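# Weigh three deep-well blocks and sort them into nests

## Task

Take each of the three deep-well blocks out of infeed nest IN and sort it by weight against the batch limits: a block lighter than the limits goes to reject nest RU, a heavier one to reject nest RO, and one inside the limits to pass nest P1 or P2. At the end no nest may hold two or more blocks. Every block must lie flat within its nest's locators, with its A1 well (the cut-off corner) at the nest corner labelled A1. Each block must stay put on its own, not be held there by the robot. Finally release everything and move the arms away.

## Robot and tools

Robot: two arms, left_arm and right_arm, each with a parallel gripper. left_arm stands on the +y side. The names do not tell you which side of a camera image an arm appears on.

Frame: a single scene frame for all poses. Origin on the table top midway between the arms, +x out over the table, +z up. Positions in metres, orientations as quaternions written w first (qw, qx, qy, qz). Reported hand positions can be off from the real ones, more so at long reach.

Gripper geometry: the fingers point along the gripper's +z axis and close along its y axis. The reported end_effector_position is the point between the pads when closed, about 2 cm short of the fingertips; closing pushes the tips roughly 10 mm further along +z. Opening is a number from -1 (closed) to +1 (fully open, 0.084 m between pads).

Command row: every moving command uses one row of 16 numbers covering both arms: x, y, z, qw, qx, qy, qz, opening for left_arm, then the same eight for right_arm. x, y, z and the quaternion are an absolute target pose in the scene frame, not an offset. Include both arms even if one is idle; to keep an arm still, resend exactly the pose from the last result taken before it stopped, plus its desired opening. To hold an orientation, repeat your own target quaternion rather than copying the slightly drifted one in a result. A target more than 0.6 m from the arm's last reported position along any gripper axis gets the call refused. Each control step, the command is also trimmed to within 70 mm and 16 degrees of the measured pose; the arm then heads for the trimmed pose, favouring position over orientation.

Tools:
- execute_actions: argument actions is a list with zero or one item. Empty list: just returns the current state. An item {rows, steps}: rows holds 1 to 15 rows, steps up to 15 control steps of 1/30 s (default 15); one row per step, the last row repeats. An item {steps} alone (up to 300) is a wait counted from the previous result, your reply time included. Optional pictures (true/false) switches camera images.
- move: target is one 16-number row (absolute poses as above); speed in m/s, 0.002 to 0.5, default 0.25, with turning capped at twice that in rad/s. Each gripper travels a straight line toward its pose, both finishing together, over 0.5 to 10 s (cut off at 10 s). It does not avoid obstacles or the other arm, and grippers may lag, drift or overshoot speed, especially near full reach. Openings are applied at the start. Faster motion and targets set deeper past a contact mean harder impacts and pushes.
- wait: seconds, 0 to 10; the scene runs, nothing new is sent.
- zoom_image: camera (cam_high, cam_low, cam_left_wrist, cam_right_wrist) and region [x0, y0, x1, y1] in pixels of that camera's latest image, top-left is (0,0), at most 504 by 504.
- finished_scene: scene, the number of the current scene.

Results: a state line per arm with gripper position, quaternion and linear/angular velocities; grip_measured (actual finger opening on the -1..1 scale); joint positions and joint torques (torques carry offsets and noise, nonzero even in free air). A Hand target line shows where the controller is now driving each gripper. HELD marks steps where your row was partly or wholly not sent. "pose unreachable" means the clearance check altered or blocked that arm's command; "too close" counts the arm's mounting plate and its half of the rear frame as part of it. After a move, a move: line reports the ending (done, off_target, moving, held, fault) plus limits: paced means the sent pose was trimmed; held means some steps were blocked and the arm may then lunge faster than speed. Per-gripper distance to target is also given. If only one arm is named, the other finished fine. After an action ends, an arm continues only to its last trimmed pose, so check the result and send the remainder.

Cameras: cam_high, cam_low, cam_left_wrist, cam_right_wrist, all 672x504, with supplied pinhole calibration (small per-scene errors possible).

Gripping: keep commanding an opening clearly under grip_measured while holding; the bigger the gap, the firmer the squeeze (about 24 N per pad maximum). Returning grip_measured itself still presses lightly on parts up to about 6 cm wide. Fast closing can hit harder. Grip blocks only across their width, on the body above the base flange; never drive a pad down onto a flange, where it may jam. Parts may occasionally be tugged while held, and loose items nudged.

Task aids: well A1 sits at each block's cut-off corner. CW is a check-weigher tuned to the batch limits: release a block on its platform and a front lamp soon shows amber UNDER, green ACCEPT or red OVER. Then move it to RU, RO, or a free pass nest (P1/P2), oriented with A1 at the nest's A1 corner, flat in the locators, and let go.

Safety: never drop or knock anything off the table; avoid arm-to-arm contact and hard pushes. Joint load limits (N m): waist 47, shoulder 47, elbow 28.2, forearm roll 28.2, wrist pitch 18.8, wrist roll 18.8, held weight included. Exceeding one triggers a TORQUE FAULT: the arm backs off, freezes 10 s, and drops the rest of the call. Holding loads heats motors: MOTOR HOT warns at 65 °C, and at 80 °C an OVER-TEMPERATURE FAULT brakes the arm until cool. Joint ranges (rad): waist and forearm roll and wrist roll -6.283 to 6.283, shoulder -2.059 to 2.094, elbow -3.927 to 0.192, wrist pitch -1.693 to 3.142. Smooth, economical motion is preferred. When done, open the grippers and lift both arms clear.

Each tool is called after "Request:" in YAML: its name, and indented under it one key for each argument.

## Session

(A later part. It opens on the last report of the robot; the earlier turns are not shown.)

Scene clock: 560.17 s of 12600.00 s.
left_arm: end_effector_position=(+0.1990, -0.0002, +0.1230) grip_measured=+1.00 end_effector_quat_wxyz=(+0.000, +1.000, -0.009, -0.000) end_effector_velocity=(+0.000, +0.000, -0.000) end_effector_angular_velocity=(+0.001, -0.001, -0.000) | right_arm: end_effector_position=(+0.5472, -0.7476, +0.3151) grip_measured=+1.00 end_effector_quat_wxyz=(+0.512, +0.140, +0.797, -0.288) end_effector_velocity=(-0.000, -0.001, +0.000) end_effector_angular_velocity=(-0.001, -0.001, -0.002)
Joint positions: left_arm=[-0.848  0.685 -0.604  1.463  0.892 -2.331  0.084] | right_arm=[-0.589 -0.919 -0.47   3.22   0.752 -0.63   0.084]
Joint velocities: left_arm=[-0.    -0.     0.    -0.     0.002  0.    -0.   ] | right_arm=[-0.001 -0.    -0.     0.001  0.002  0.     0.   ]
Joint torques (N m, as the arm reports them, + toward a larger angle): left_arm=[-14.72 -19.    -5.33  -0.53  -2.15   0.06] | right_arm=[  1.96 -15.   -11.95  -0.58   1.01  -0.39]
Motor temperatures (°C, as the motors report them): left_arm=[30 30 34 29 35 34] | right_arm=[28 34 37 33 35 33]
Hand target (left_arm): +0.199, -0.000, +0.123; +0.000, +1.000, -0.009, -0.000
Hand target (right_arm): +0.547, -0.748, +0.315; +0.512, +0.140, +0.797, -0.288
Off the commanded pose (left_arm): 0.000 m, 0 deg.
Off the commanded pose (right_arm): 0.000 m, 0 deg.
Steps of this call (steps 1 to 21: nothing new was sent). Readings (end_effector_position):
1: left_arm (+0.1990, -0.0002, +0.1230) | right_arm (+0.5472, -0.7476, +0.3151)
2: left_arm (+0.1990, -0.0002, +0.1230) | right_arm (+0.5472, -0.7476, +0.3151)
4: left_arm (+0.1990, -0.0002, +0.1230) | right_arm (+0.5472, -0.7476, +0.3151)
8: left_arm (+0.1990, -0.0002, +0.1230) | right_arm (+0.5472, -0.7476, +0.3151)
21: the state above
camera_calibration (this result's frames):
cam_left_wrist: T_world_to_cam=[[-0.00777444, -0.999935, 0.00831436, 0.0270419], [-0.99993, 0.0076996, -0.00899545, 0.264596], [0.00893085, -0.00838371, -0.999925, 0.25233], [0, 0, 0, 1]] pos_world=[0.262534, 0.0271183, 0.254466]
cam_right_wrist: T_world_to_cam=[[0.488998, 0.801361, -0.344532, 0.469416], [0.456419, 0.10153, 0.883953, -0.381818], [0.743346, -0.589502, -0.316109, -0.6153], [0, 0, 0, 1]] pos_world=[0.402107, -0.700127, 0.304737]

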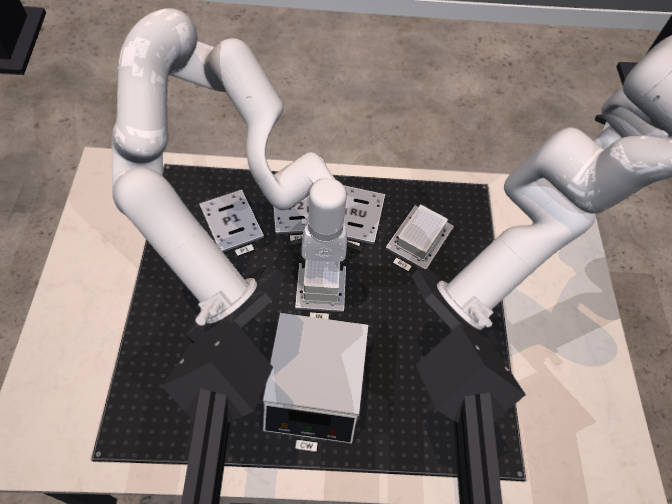

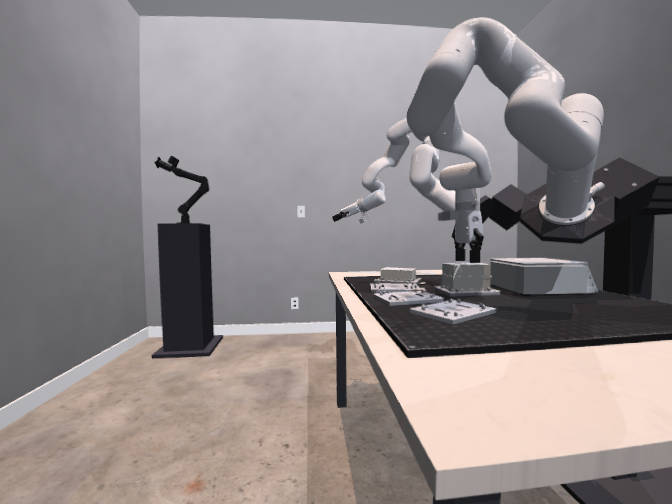

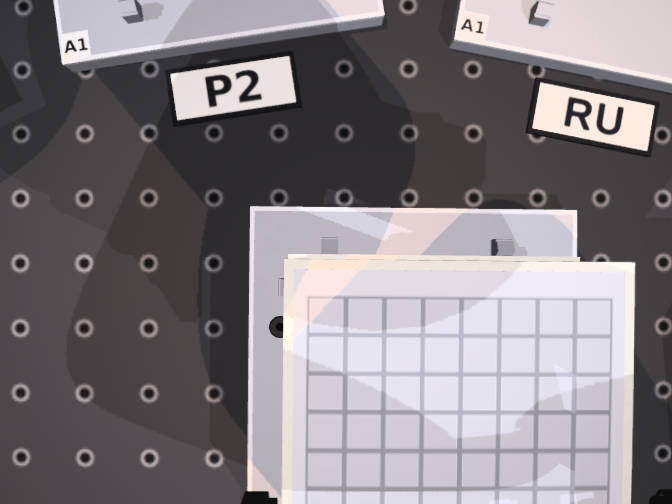

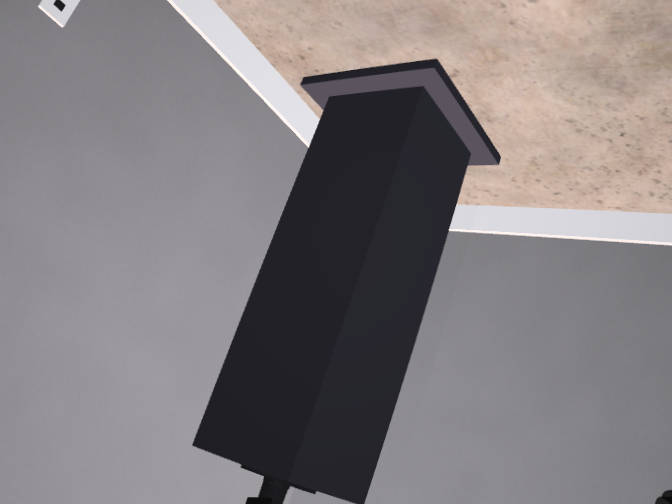

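Request:
move:
  target: [0.199,-0.0002,0.090,0,1,-0.0087,0,1,0.5472,-0.7476,0.3151,0.512,0.140,0.797,-0.288,1]
  speed: 0.015

Request:
move:
  target: [0.199,-0.0002,0.090,0,1,-0.0087,0,0,0.5472,-0.7476,0.3151,0.512,0.140,0.797,-0.288,1]

Request:
move:
  target: [0.199,-0.0002,0.168,0,1,-0.0087,0,0,0.5472,-0.7476,0.3151,0.512,0.140,0.797,-0.288,1]
  speed: 0.05

Request:
move:
  target: [-0.035,0.0005,0.168,0,1,-0.0087,0,0,0.5472,-0.7476,0.3151,0.512,0.140,0.797,-0.288,1]
  speed: 0.1

Request:
move:
  target: [-0.035,0.0005,0.1395,0,1,-0.0087,0,0,0.5472,-0.7476,0.3151,0.512,0.140,0.797,-0.288,1]
  speed: 0.015

Request:
move:
  target: [-0.035,0.0005,0.1395,0,1,-0.0087,0,1,0.5472,-0.7476,0.3151,0.512,0.140,0.797,-0.288,1]

Request:
wait:
  seconds: 2

Request:
zoom_image:
  camera: "cam_high"
  region: [250,390,370,460]

Scene clock: 582.80 s of 12600.00 s.
left_arm: end_effector_position=(+0.1990, -0.0003, +0.0903) grip_measured=+1.00 end_effector_quat_wxyz=(+0.000, +1.000, -0.009, -0.000) end_effector_velocity=(+0.000, -0.000, -0.002) end_effector_angular_velocity=(-0.001, -0.002, -0.001) | right_arm: end_effector_position=(+0.5472, -0.7476, +0.3151) grip_measured=+1.00 end_effector_quat_wxyz=(+0.512, +0.140, +0.797, -0.288) end_effector_velocity=(-0.001, -0.000, -0.001) end_effector_angular_velocity=(-0.000, +0.003, -0.000)
Joint positions: left_arm=[-0.753  0.768 -0.647  1.589  0.9   -2.383  0.084] | right_arm=[-0.589 -0.919 -0.47   3.22   0.752 -0.63   0.084]
Joint velocities: left_arm=[ 0.005  0.005 -0.003  0.009  0.001 -0.003  0.   ] | right_arm=[-0.002 -0.     0.    -0.    -0.002 -0.     0.   ]
Joint torques (N m, as the arm reports them, + toward a larger angle): left_arm=[-15.01 -19.26  -3.45  -0.6   -2.25   0.14] | right_arm=[  1.42 -15.99 -11.72  -0.75   0.93  -0.37]
Motor temperatures (°C, as the motors report them): left_arm=[29 30 33 29 35 34] | right_arm=[28 34 37 33 35 33]
Hand target (left_arm): +0.199, -0.000, +0.090; +0.000, +1.000, -0.009, -0.000
Hand target (right_arm): +0.547, -0.748, +0.315; +0.512, +0.140, +0.797, -0.288
Off the commanded pose (left_arm): 0.000 m, 0 deg.
Off the commanded pose (right_arm): 0.000 m, 0 deg.
After step 90, 17.13 s passed at rest.
move: done
camera_calibration (this result's frames):
cam_left_wrist: T_world_to_cam=[[-0.00777981, -0.999935, 0.00837433, 0.0272704], [-0.999931, 0.00770548, -0.00887188, 0.264278], [0.00880677, -0.00844277, -0.999926, 0.219623], [0, 0, 0, 1]] pos_world=[0.262538, 0.0270864, 0.221723]
cam_right_wrist: T_world_to_cam=[[0.488998, 0.801361, -0.344532, 0.469416], [0.456419, 0.10153, 0.883953, -0.381818], [0.743346, -0.589502, -0.316109, -0.6153], [0, 0, 0, 1]] pos_world=[0.402107, -0.700127, 0.304737]

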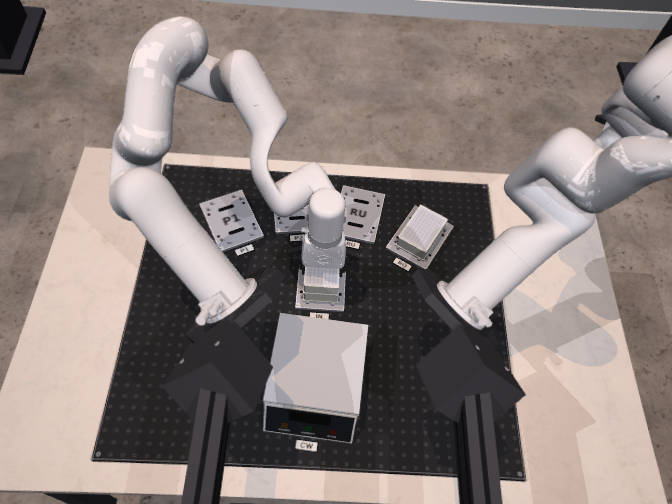

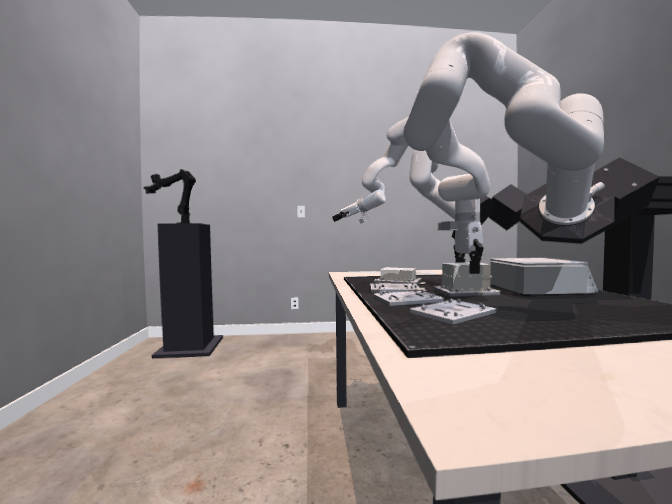

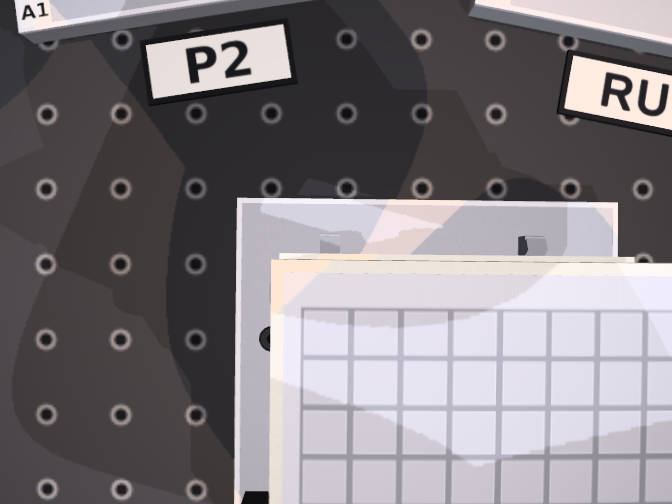

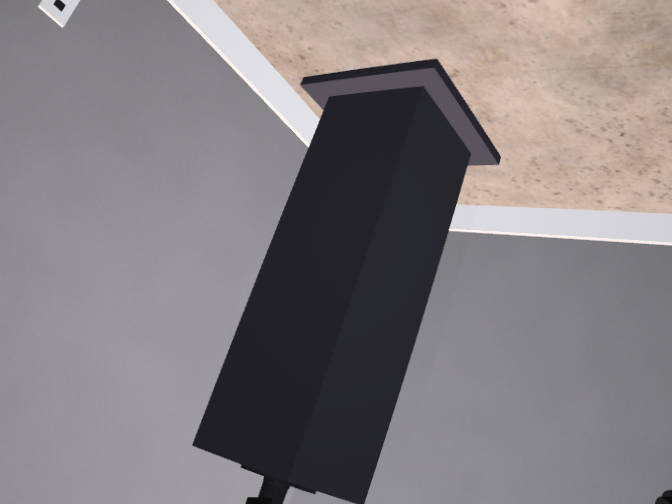

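Scene clock: 583.50 s of 12600.00 s.
left_arm: end_effector_position=(+0.1990, -0.0003, +0.0902) grip_measured=+0.96 end_effector_quat_wxyz=(+0.000, +1.000, -0.009, +0.000) end_effector_velocity=(-0.000, +0.000, -0.000) end_effector_angular_velocity=(+0.001, +0.002, +0.001) | right_arm: end_effector_position=(+0.5472, -0.7476, +0.3151) grip_measured=+1.00 end_effector_quat_wxyz=(+0.512, +0.140, +0.797, -0.288) end_effector_velocity=(-0.000, -0.001, +0.000) end_effector_angular_velocity=(-0.002, -0.000, -0.001)
Joint positions: left_arm=[-0.753  0.768 -0.647  1.59   0.9   -2.383  0.083] | right_arm=[-0.589 -0.919 -0.47   3.22   0.752 -0.63   0.084]
Joint velocities: left_arm=[ 0.002  0.001 -0.     0.    -0.001  0.     0.   ] | right_arm=[-0.001  0.    -0.    -0.001  0.002 -0.    -0.   ]
Joint torques (N m, as the arm reports them, + toward a larger angle): left_arm=[-12.6  -17.02  -3.77  -0.18  -1.19   0.08] | right_arm=[  1.3  -14.82 -12.27  -0.74   1.03   0.04]
Motor temperatures (°C, as the motors report them): left_arm=[29 30 33 29 35 34] | right_arm=[28 34 37 33 35 33]
Hand target (left_arm): +0.199, -0.000, +0.090; +0.000, +1.000, -0.009, -0.000
Hand target (right_arm): +0.547, -0.748, +0.315; +0.512, +0.140, +0.797, -0.288
Off the commanded pose (left_arm): 0.000 m, 0 deg.
Off the commanded pose (right_arm): 0.000 m, 0 deg.
move: done
camera_calibration (this result's frames):
cam_left_wrist: T_world_to_cam=[[-0.00782013, -0.999932, 0.00869905, 0.0271944], [-0.999929, 0.00774094, -0.00910044, 0.264323], [0.00903247, -0.00876959, -0.999921, 0.219473], [0, 0, 0, 1]] pos_world=[0.262534, 0.0270711, 0.221625]
cam_right_wrist: T_world_to_cam=[[0.488998, 0.801361, -0.344532, 0.469416], [0.456419, 0.10153, 0.883953, -0.381819], [0.743345, -0.589502, -0.316109, -0.6153], [0, 0, 0, 1]] pos_world=[0.402107, -0.700127, 0.304737]

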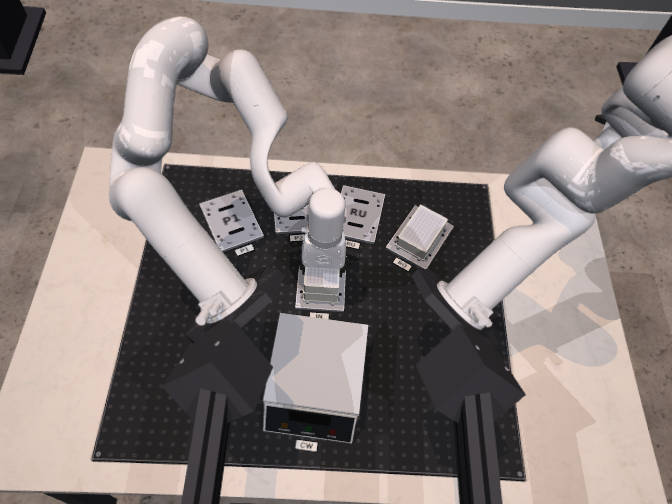

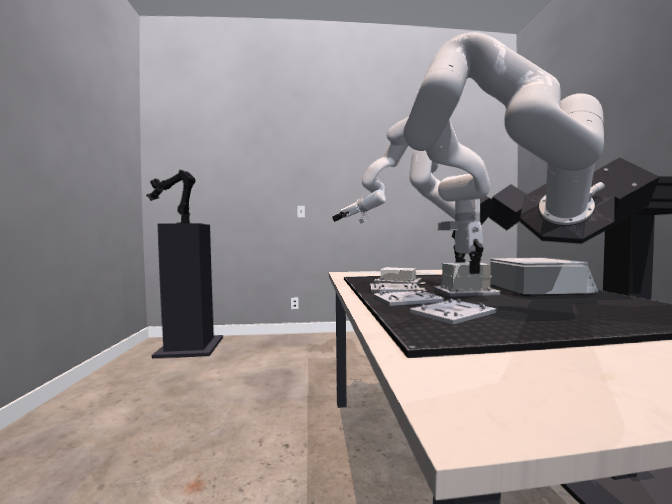

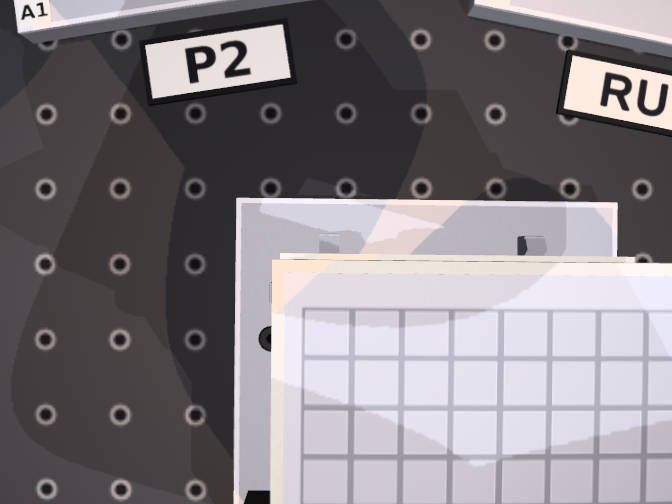

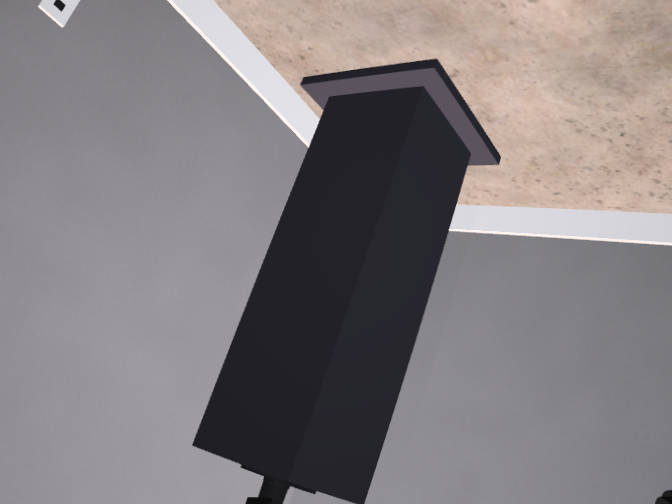

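Scene clock: 585.50 s of 12600.00 s.
left_arm: end_effector_position=(+0.1990, +0.0000, +0.1676) grip_measured=+0.96 end_effector_quat_wxyz=(-0.000, +1.000, -0.009, +0.000) end_effector_velocity=(+0.000, -0.000, +0.003) end_effector_angular_velocity=(-0.000, +0.001, +0.000) | right_arm: end_effector_position=(+0.5472, -0.7476, +0.3151) grip_measured=+1.00 end_effector_quat_wxyz=(+0.512, +0.140, +0.797, -0.288) end_effector_velocity=(+0.000, +0.000, +0.000) end_effector_angular_velocity=(-0.002, -0.000, +0.002)
Joint positions: left_arm=[-0.978  0.572 -0.56   1.277  0.901 -2.243  0.083] | right_arm=[-0.589 -0.919 -0.47   3.22   0.752 -0.63   0.084]
Joint velocities: left_arm=[-0.007 -0.006  0.001 -0.011  0.001  0.006 -0.   ] | right_arm=[ 0.001 -0.    -0.    -0.002  0.001 -0.     0.   ]
Joint torques (N m, as the arm reports them, + toward a larger angle): left_arm=[-13.92 -18.72  -8.6   -0.51  -2.28  -0.02] | right_arm=[  1.35 -15.07 -12.35  -0.84   0.84  -0.24]
Motor temperatures (°C, as the motors report them): left_arm=[29 30 33 29 35 34] | right_arm=[28 34 37 33 35 33]
Hand target (left_arm): +0.199, +0.000, +0.168; -0.000, +1.000, -0.009, +0.000
Hand target (right_arm): +0.547, -0.748, +0.315; +0.512, +0.140, +0.797, -0.288
Off the commanded pose (left_arm): 0.000 m, 0 deg.
Off the commanded pose (right_arm): 0.000 m, 0 deg.
move: done
camera_calibration (this result's frames):
cam_left_wrist: T_world_to_cam=[[-0.007742, -0.999941, 0.00757694, 0.0270639], [-0.999926, 0.00767032, -0.00944471, 0.265062], [0.00938604, -0.0076495, -0.999927, 0.296768], [0, 0, 0, 1]] pos_world=[0.262466, 0.0272993, 0.299044]
cam_right_wrist: T_world_to_cam=[[0.488998, 0.801361, -0.344532, 0.469416], [0.456419, 0.10153, 0.883953, -0.381819], [0.743345, -0.589502, -0.316109, -0.6153], [0, 0, 0, 1]] pos_world=[0.402107, -0.700127, 0.304737]

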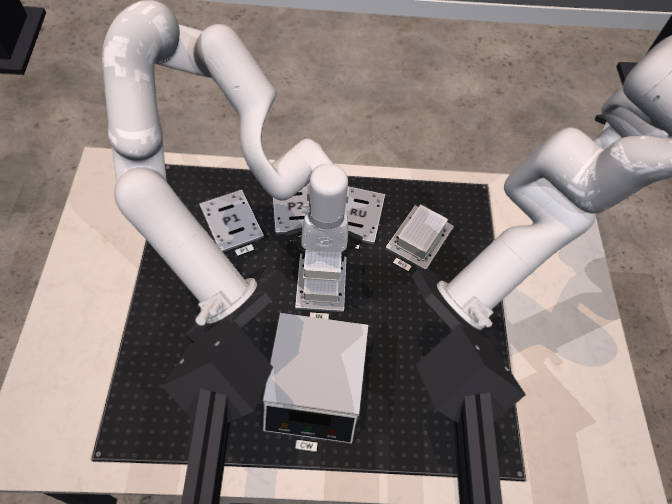

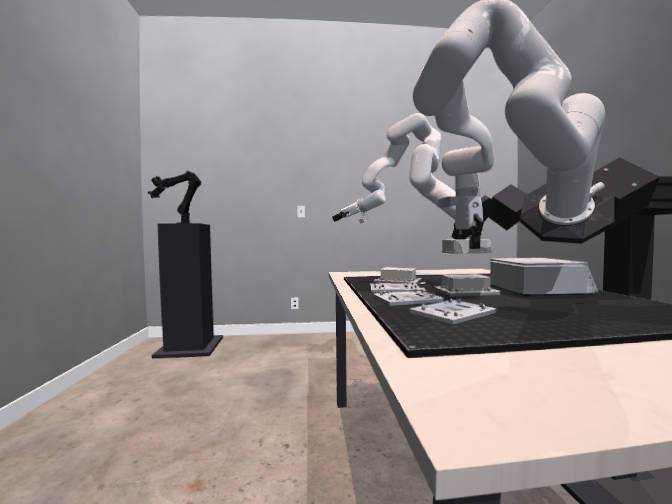

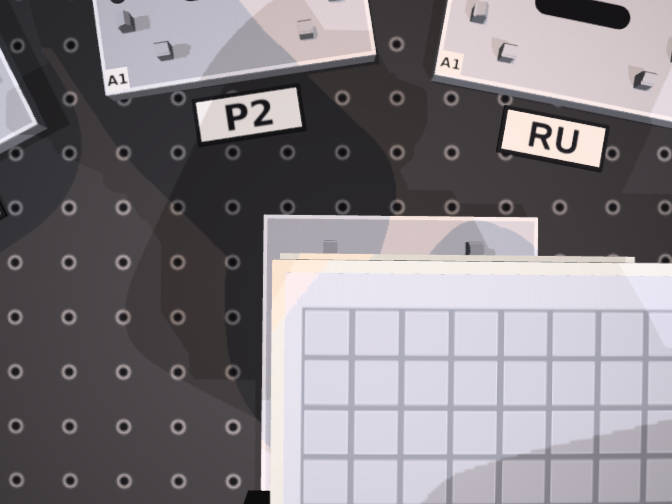

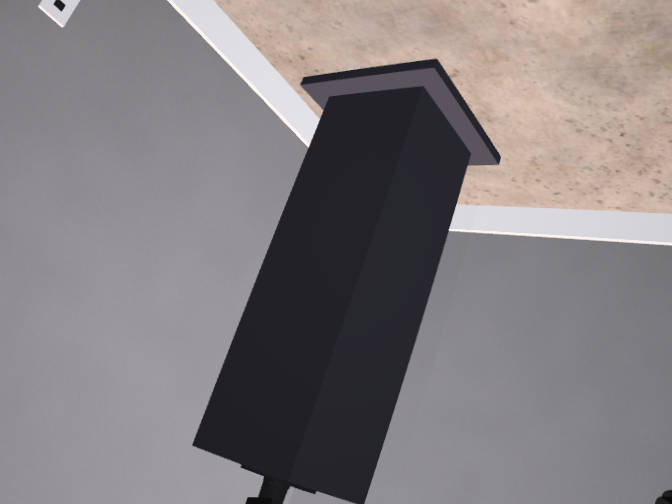

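Scene clock: 588.40 s of 12600.00 s.
left_arm: end_effector_position=(-0.0342, +0.0013, +0.1673) grip_measured=+0.96 end_effector_quat_wxyz=(+0.000, +1.000, -0.008, +0.000) end_effector_velocity=(-0.002, +0.000, +0.000) end_effector_angular_velocity=(+0.005, -0.003, -0.003) | right_arm: end_effector_position=(+0.5472, -0.7476, +0.3151) grip_measured=+1.00 end_effector_quat_wxyz=(+0.512, +0.140, +0.797, -0.288) end_effector_velocity=(+0.000, +0.000, -0.000) end_effector_angular_velocity=(+0.002, +0.000, -0.000)
Joint positions: left_arm=[-1.699  1.061 -0.637  0.854  0.573 -2.636  0.083] | right_arm=[-0.589 -0.919 -0.47   3.22   0.752 -0.63   0.084]
Joint velocities: left_arm=[-0.015  0.004 -0.004 -0.025  0.     0.015  0.   ] | right_arm=[ 0.001  0.    -0.     0.001 -0.001 -0.    -0.   ]
Joint torques (N m, as the arm reports them, + toward a larger angle): left_arm=[ -8.14 -27.54 -13.03  -0.77  -2.19   0.  ] | right_arm=[  1.48 -15.01 -12.39  -0.74   0.88  -0.11]
Motor temperatures (°C, as the motors report them): left_arm=[29 30 33 29 35 34] | right_arm=[28 34 37 33 35 33]
Hand target (left_arm): -0.034, +0.001, +0.167; -0.000, +1.000, -0.009, +0.000
Hand target (right_arm): +0.547, -0.748, +0.315; +0.512, +0.140, +0.797, -0.288
Off the commanded pose (left_arm): 0.001 m, 0 deg.
Off the commanded pose (right_arm): 0.000 m, 0 deg.
move: done
camera_calibration (this result's frames):
cam_left_wrist: T_world_to_cam=[[-0.00729162, -0.999939, 0.00833937, 0.0263679], [-0.999932, 0.00721494, -0.00918828, 0.0318336], [0.00912755, -0.00840579, -0.999923, 0.298709], [0, 0, 0, 1]] pos_world=[0.0292972, 0.0286475, 0.298758]
cam_right_wrist: T_world_to_cam=[[0.488998, 0.801361, -0.344532, 0.469416], [0.456419, 0.10153, 0.883953, -0.381818], [0.743346, -0.589502, -0.316109, -0.6153], [0, 0, 0, 1]] pos_world=[0.402107, -0.700127, 0.304737]

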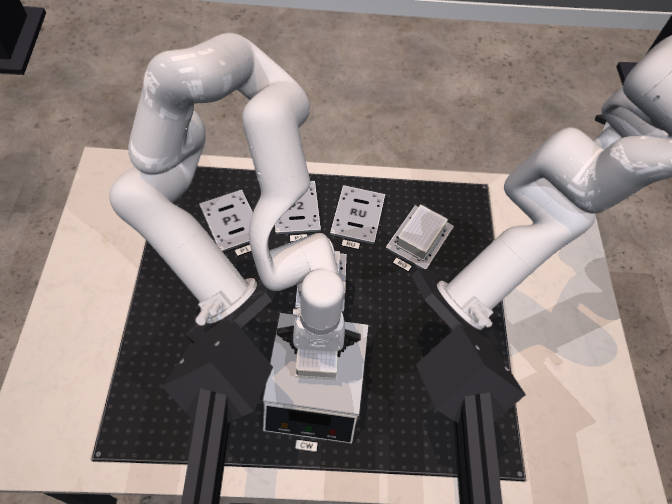

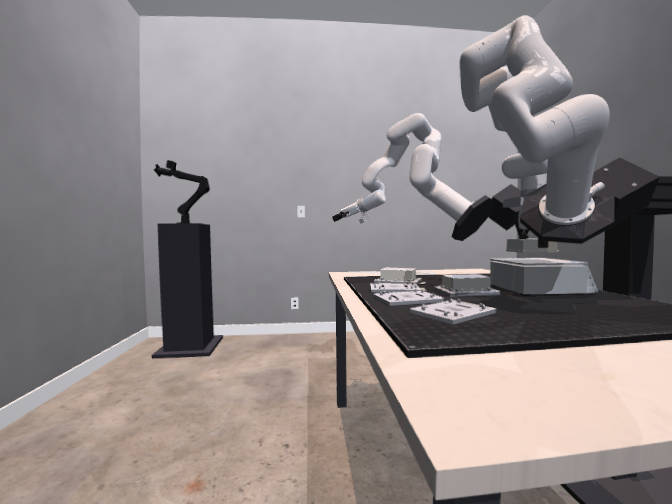

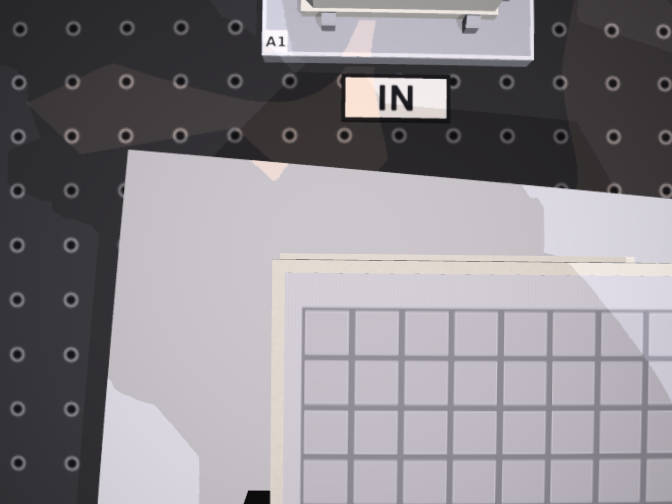

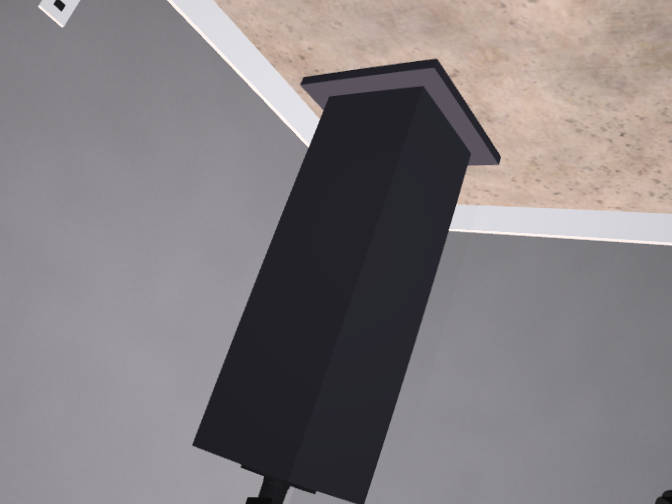

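Scene clock: 590.53 s of 12600.00 s.
left_arm: end_effector_position=(-0.0350, +0.0005, +0.1398) grip_measured=+0.96 end_effector_quat_wxyz=(+0.000, +1.000, -0.009, -0.000) end_effector_velocity=(-0.000, -0.001, -0.002) end_effector_angular_velocity=(-0.003, +0.000, -0.000) | right_arm: end_effector_position=(+0.5472, -0.7476, +0.3151) grip_measured=+1.00 end_effector_quat_wxyz=(+0.512, +0.140, +0.797, -0.288) end_effector_velocity=(+0.000, +0.001, -0.000) end_effector_angular_velocity=(+0.002, -0.001, +0.001)
Joint positions: left_arm=[-1.614  1.152 -0.674  1.031  0.572 -2.754  0.083] | right_arm=[-0.589 -0.919 -0.47   3.22   0.752 -0.63   0.084]
Joint velocities: left_arm=[ 0.008  0.007 -0.004  0.019  0.    -0.012 -0.   ] | right_arm=[ 0.001  0.    -0.     0.    -0.001  0.001  0.   ]
Joint torques (N m, as the arm reports them, + toward a larger angle): left_arm=[ -8.54 -28.12 -11.33  -0.56  -2.34  -0.01] | right_arm=[  1.39 -15.73 -12.25  -0.64   0.76  -0.2 ]
Motor temperatures (°C, as the motors report them): left_arm=[29 30 34 29 35 34] | right_arm=[28 34 37 33 35 33]
Hand target (left_arm): -0.035, +0.000, +0.140; +0.000, +1.000, -0.009, -0.000
Hand target (right_arm): +0.547, -0.748, +0.315; +0.512, +0.140, +0.797, -0.288
Off the commanded pose (left_arm): 0.000 m, 0 deg.
Off the commanded pose (right_arm): 0.000 m, 0 deg.
move: done
camera_calibration (this result's frames):
cam_left_wrist: T_world_to_cam=[[-0.00790858, -0.999935, 0.00817792, 0.025854], [-0.99993, 0.00783599, -0.0088708, 0.0307155], [0.00880614, -0.0082475, -0.999927, 0.271188], [0, 0, 0, 1]] pos_world=[0.0285297, 0.0278482, 0.271229]
cam_right_wrist: T_world_to_cam=[[0.488998, 0.801361, -0.344532, 0.469416], [0.456419, 0.10153, 0.883953, -0.381818], [0.743346, -0.589502, -0.316108, -0.615301], [0, 0, 0, 1]] pos_world=[0.402107, -0.700127, 0.304737]

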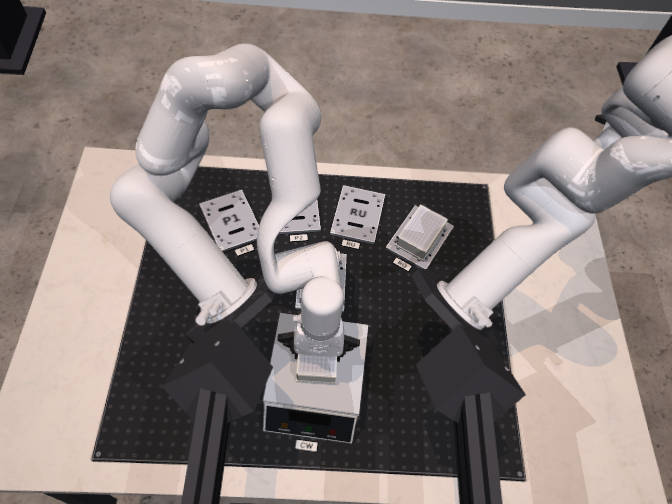

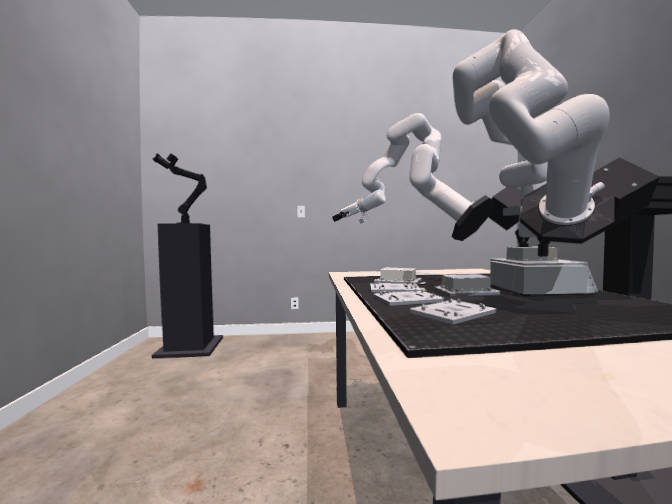

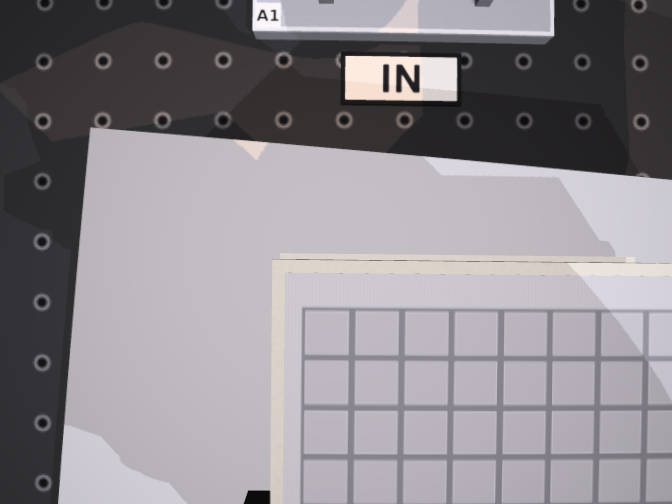

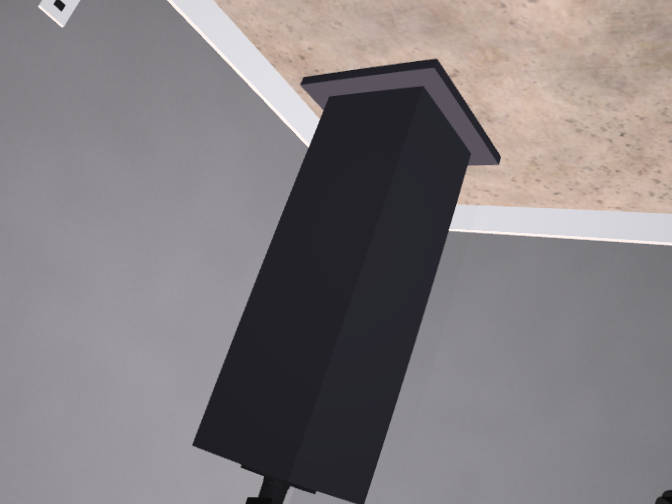

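Scene clock: 591.23 s of 12600.00 s.
left_arm: end_effector_position=(-0.0350, +0.0005, +0.1395) grip_measured=+1.00 end_effector_quat_wxyz=(+0.000, +1.000, -0.009, -0.000) end_effector_velocity=(-0.000, +0.000, -0.000) end_effector_angular_velocity=(+0.001, +0.001, +0.000) | right_arm: end_effector_position=(+0.5472, -0.7476, +0.3151) grip_measured=+1.00 end_effector_quat_wxyz=(+0.512, +0.140, +0.797, -0.288) end_effector_velocity=(-0.000, -0.000, -0.000) end_effector_angular_velocity=(+0.000, +0.001, -0.001)
Joint positions: left_arm=[-1.614  1.153 -0.675  1.033  0.572 -2.755  0.084] | right_arm=[-0.589 -0.919 -0.47   3.22   0.752 -0.63   0.084]
Joint velocities: left_arm=[ 0.001  0.001  0.     0.001 -0.001 -0.001  0.   ] | right_arm=[-0.001  0.     0.    -0.    -0.     0.001  0.   ]
Joint torques (N m, as the arm reports them, + toward a larger angle): left_arm=[ -8.53 -27.49 -10.78  -0.5   -2.23   0.1 ] | right_arm=[  1.02 -15.16 -12.28  -0.6    0.8   -0.4 ]
Motor temperatures (°C, as the motors report them): left_arm=[29 30 34 29 35 34] | right_arm=[28 34 37 33 35 33]
Hand target (left_arm): -0.035, +0.000, +0.140; +0.000, +1.000, -0.009, -0.000
Hand target (right_arm): +0.547, -0.748, +0.315; +0.512, +0.140, +0.797, -0.288
Off the commanded pose (left_arm): 0.000 m, 0 deg.
Off the commanded pose (right_arm): 0.000 m, 0 deg.
move: done
camera_calibration (this result's frames):
cam_left_wrist: T_world_to_cam=[[-0.00773759, -0.999936, 0.00827163, 0.0257894], [-0.99993, 0.00766285, -0.0090293, 0.0307649], [0.00896533, -0.00834091, -0.999925, 0.270939], [0, 0, 0, 1]] pos_world=[0.0285332, 0.0278118, 0.270983]
cam_right_wrist: T_world_to_cam=[[0.488998, 0.801361, -0.344532, 0.469416], [0.456419, 0.10153, 0.883953, -0.381818], [0.743345, -0.589502, -0.316109, -0.6153], [0, 0, 0, 1]] pos_world=[0.402107, -0.700127, 0.304737]

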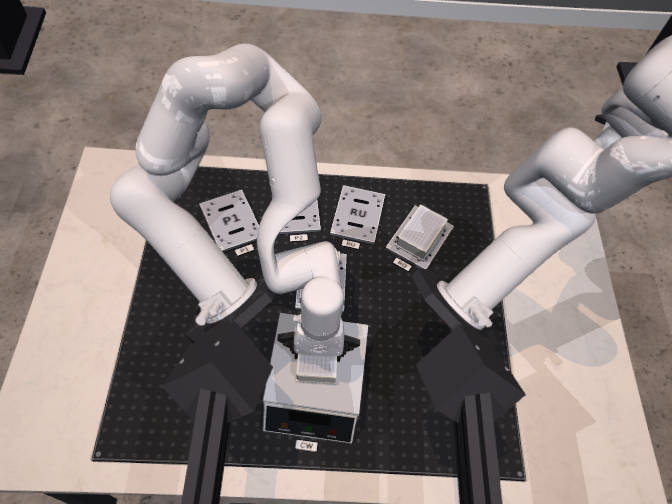

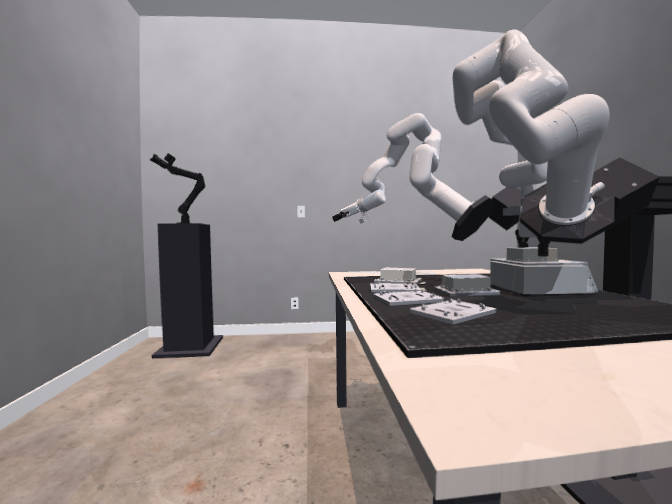

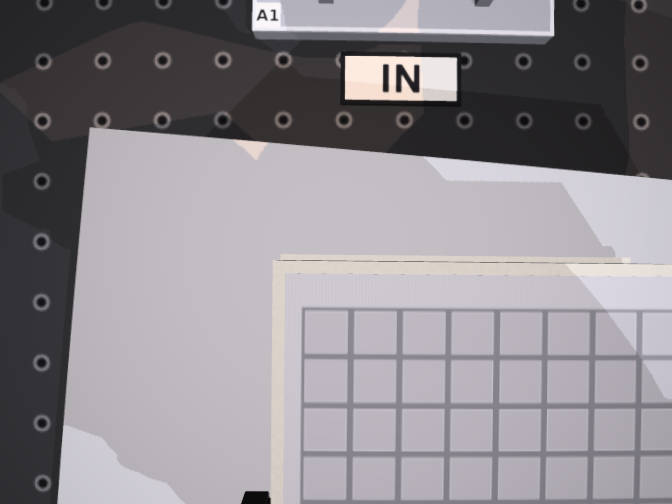

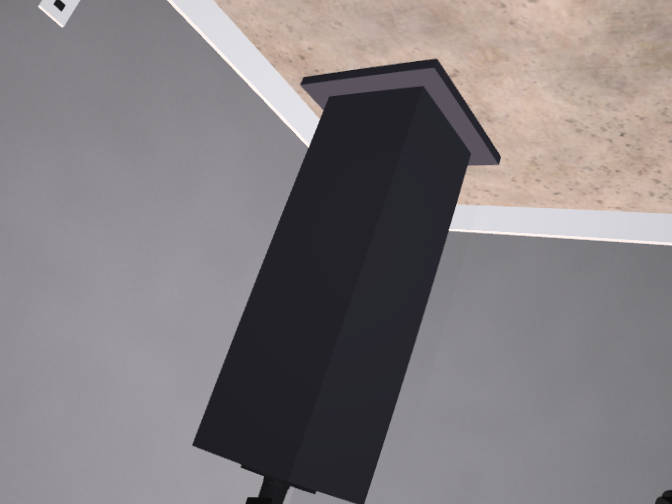

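Scene clock: 593.23 s of 12600.00 s.
left_arm: end_effector_position=(-0.0350, +0.0005, +0.1395) grip_measured=+1.00 end_effector_quat_wxyz=(+0.000, +1.000, -0.009, -0.000) end_effector_velocity=(-0.000, +0.000, +0.000) end_effector_angular_velocity=(-0.000, -0.000, -0.001) | right_arm: end_effector_position=(+0.5472, -0.7476, +0.3151) grip_measured=+1.00 end_effector_quat_wxyz=(+0.512, +0.140, +0.797, -0.288) end_effector_velocity=(-0.000, -0.000, -0.000) end_effector_angular_velocity=(-0.000, +0.001, -0.001)
Joint positions: left_arm=[-1.613  1.153 -0.675  1.033  0.572 -2.755  0.084] | right_arm=[-0.589 -0.919 -0.47   3.22   0.752 -0.63   0.084]
Joint velocities: left_arm=[-0.001 -0.     0.     0.    -0.    -0.     0.   ] | right_arm=[-0.002  0.    -0.    -0.    -0.001  0.001 -0.   ]
Joint torques (N m, as the arm reports them, + toward a larger angle): left_arm=[ -8.21 -27.5  -10.94  -0.52  -2.02   0.09] | right_arm=[  1.71 -14.75 -12.04  -0.58   1.06  -0.61]
Motor temperatures (°C, as the motors report them): left_arm=[29 30 34 29 35 34] | right_arm=[28 34 37 33 35 33]
Hand target (left_arm): -0.035, +0.000, +0.140; +0.000, +1.000, -0.009, -0.000
Hand target (right_arm): +0.547, -0.748, +0.315; +0.512, +0.140, +0.797, -0.288
Off the commanded pose (left_arm): 0.000 m, 0 deg.
Off the commanded pose (right_arm): 0.000 m, 0 deg.
Steps of this call (steps 1 to 60: nothing new was sent). Readings (end_effector_position):
1: left_arm (-0.0350, +0.0005, +0.1395) | right_arm (+0.5472, -0.7476, +0.3151)
2: left_arm (-0.0350, +0.0005, +0.1395) | right_arm (+0.5472, -0.7476, +0.3151)
4: left_arm (-0.0350, +0.0005, +0.1395) | right_arm (+0.5472, -0.7476, +0.3151)
8: left_arm (-0.0350, +0.0005, +0.1395) | right_arm (+0.5472, -0.7476, +0.3151)
60: the state above
camera_calibration (this result's frames):
cam_left_wrist: T_world_to_cam=[[-0.00776899, -0.999936, 0.00816993, 0.025849], [-0.999929, 0.00769478, -0.00907614, 0.0307754], [0.0090127, -0.00823987, -0.999925, 0.270898], [0, 0, 0, 1]] pos_world=[0.0285325, 0.0278427, 0.270946]
cam_right_wrist: T_world_to_cam=[[0.488998, 0.801361, -0.344532, 0.469416], [0.456419, 0.10153, 0.883953, -0.381818], [0.743345, -0.589502, -0.316109, -0.6153], [0, 0, 0, 1]] pos_world=[0.402107, -0.700127, 0.304737]

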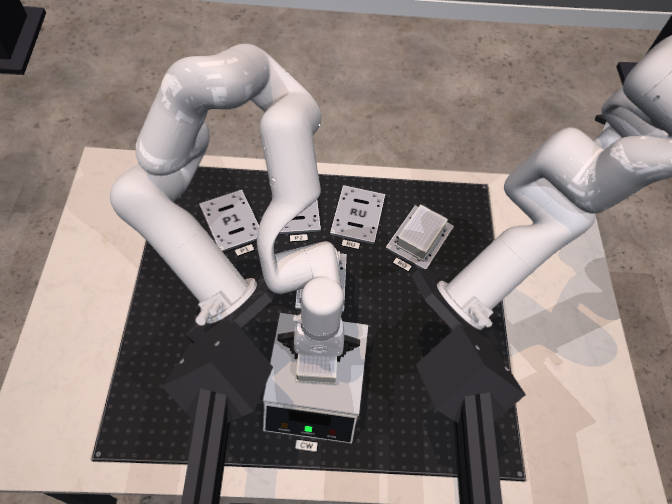

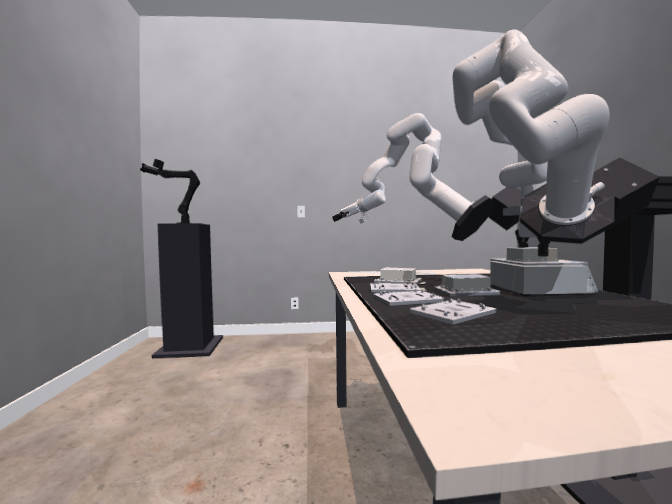

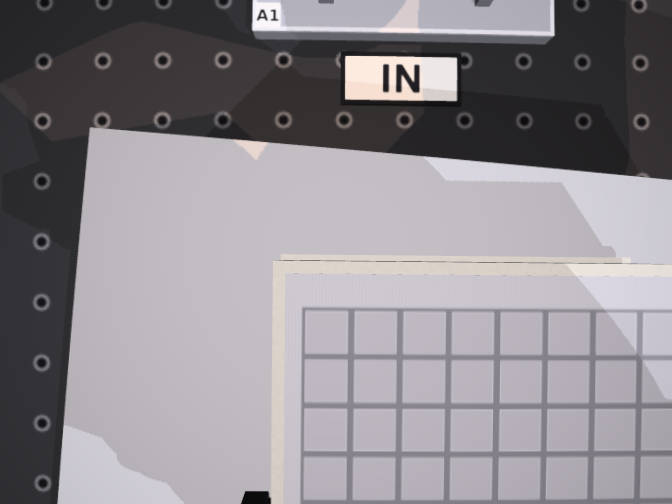

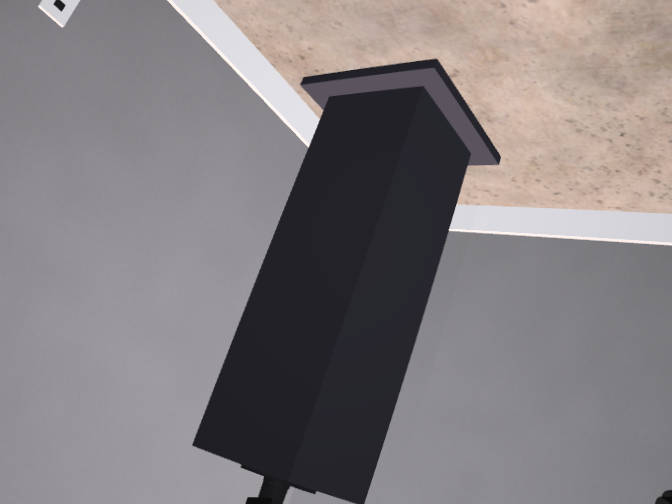

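Region (250, 390, 370, 460) of cam_high's 672x504 image, scaled by 4.200, with more detail than that image has; it fills the top 294 rows of this view, and the rest is white.

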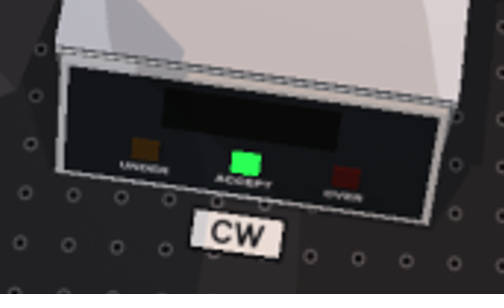

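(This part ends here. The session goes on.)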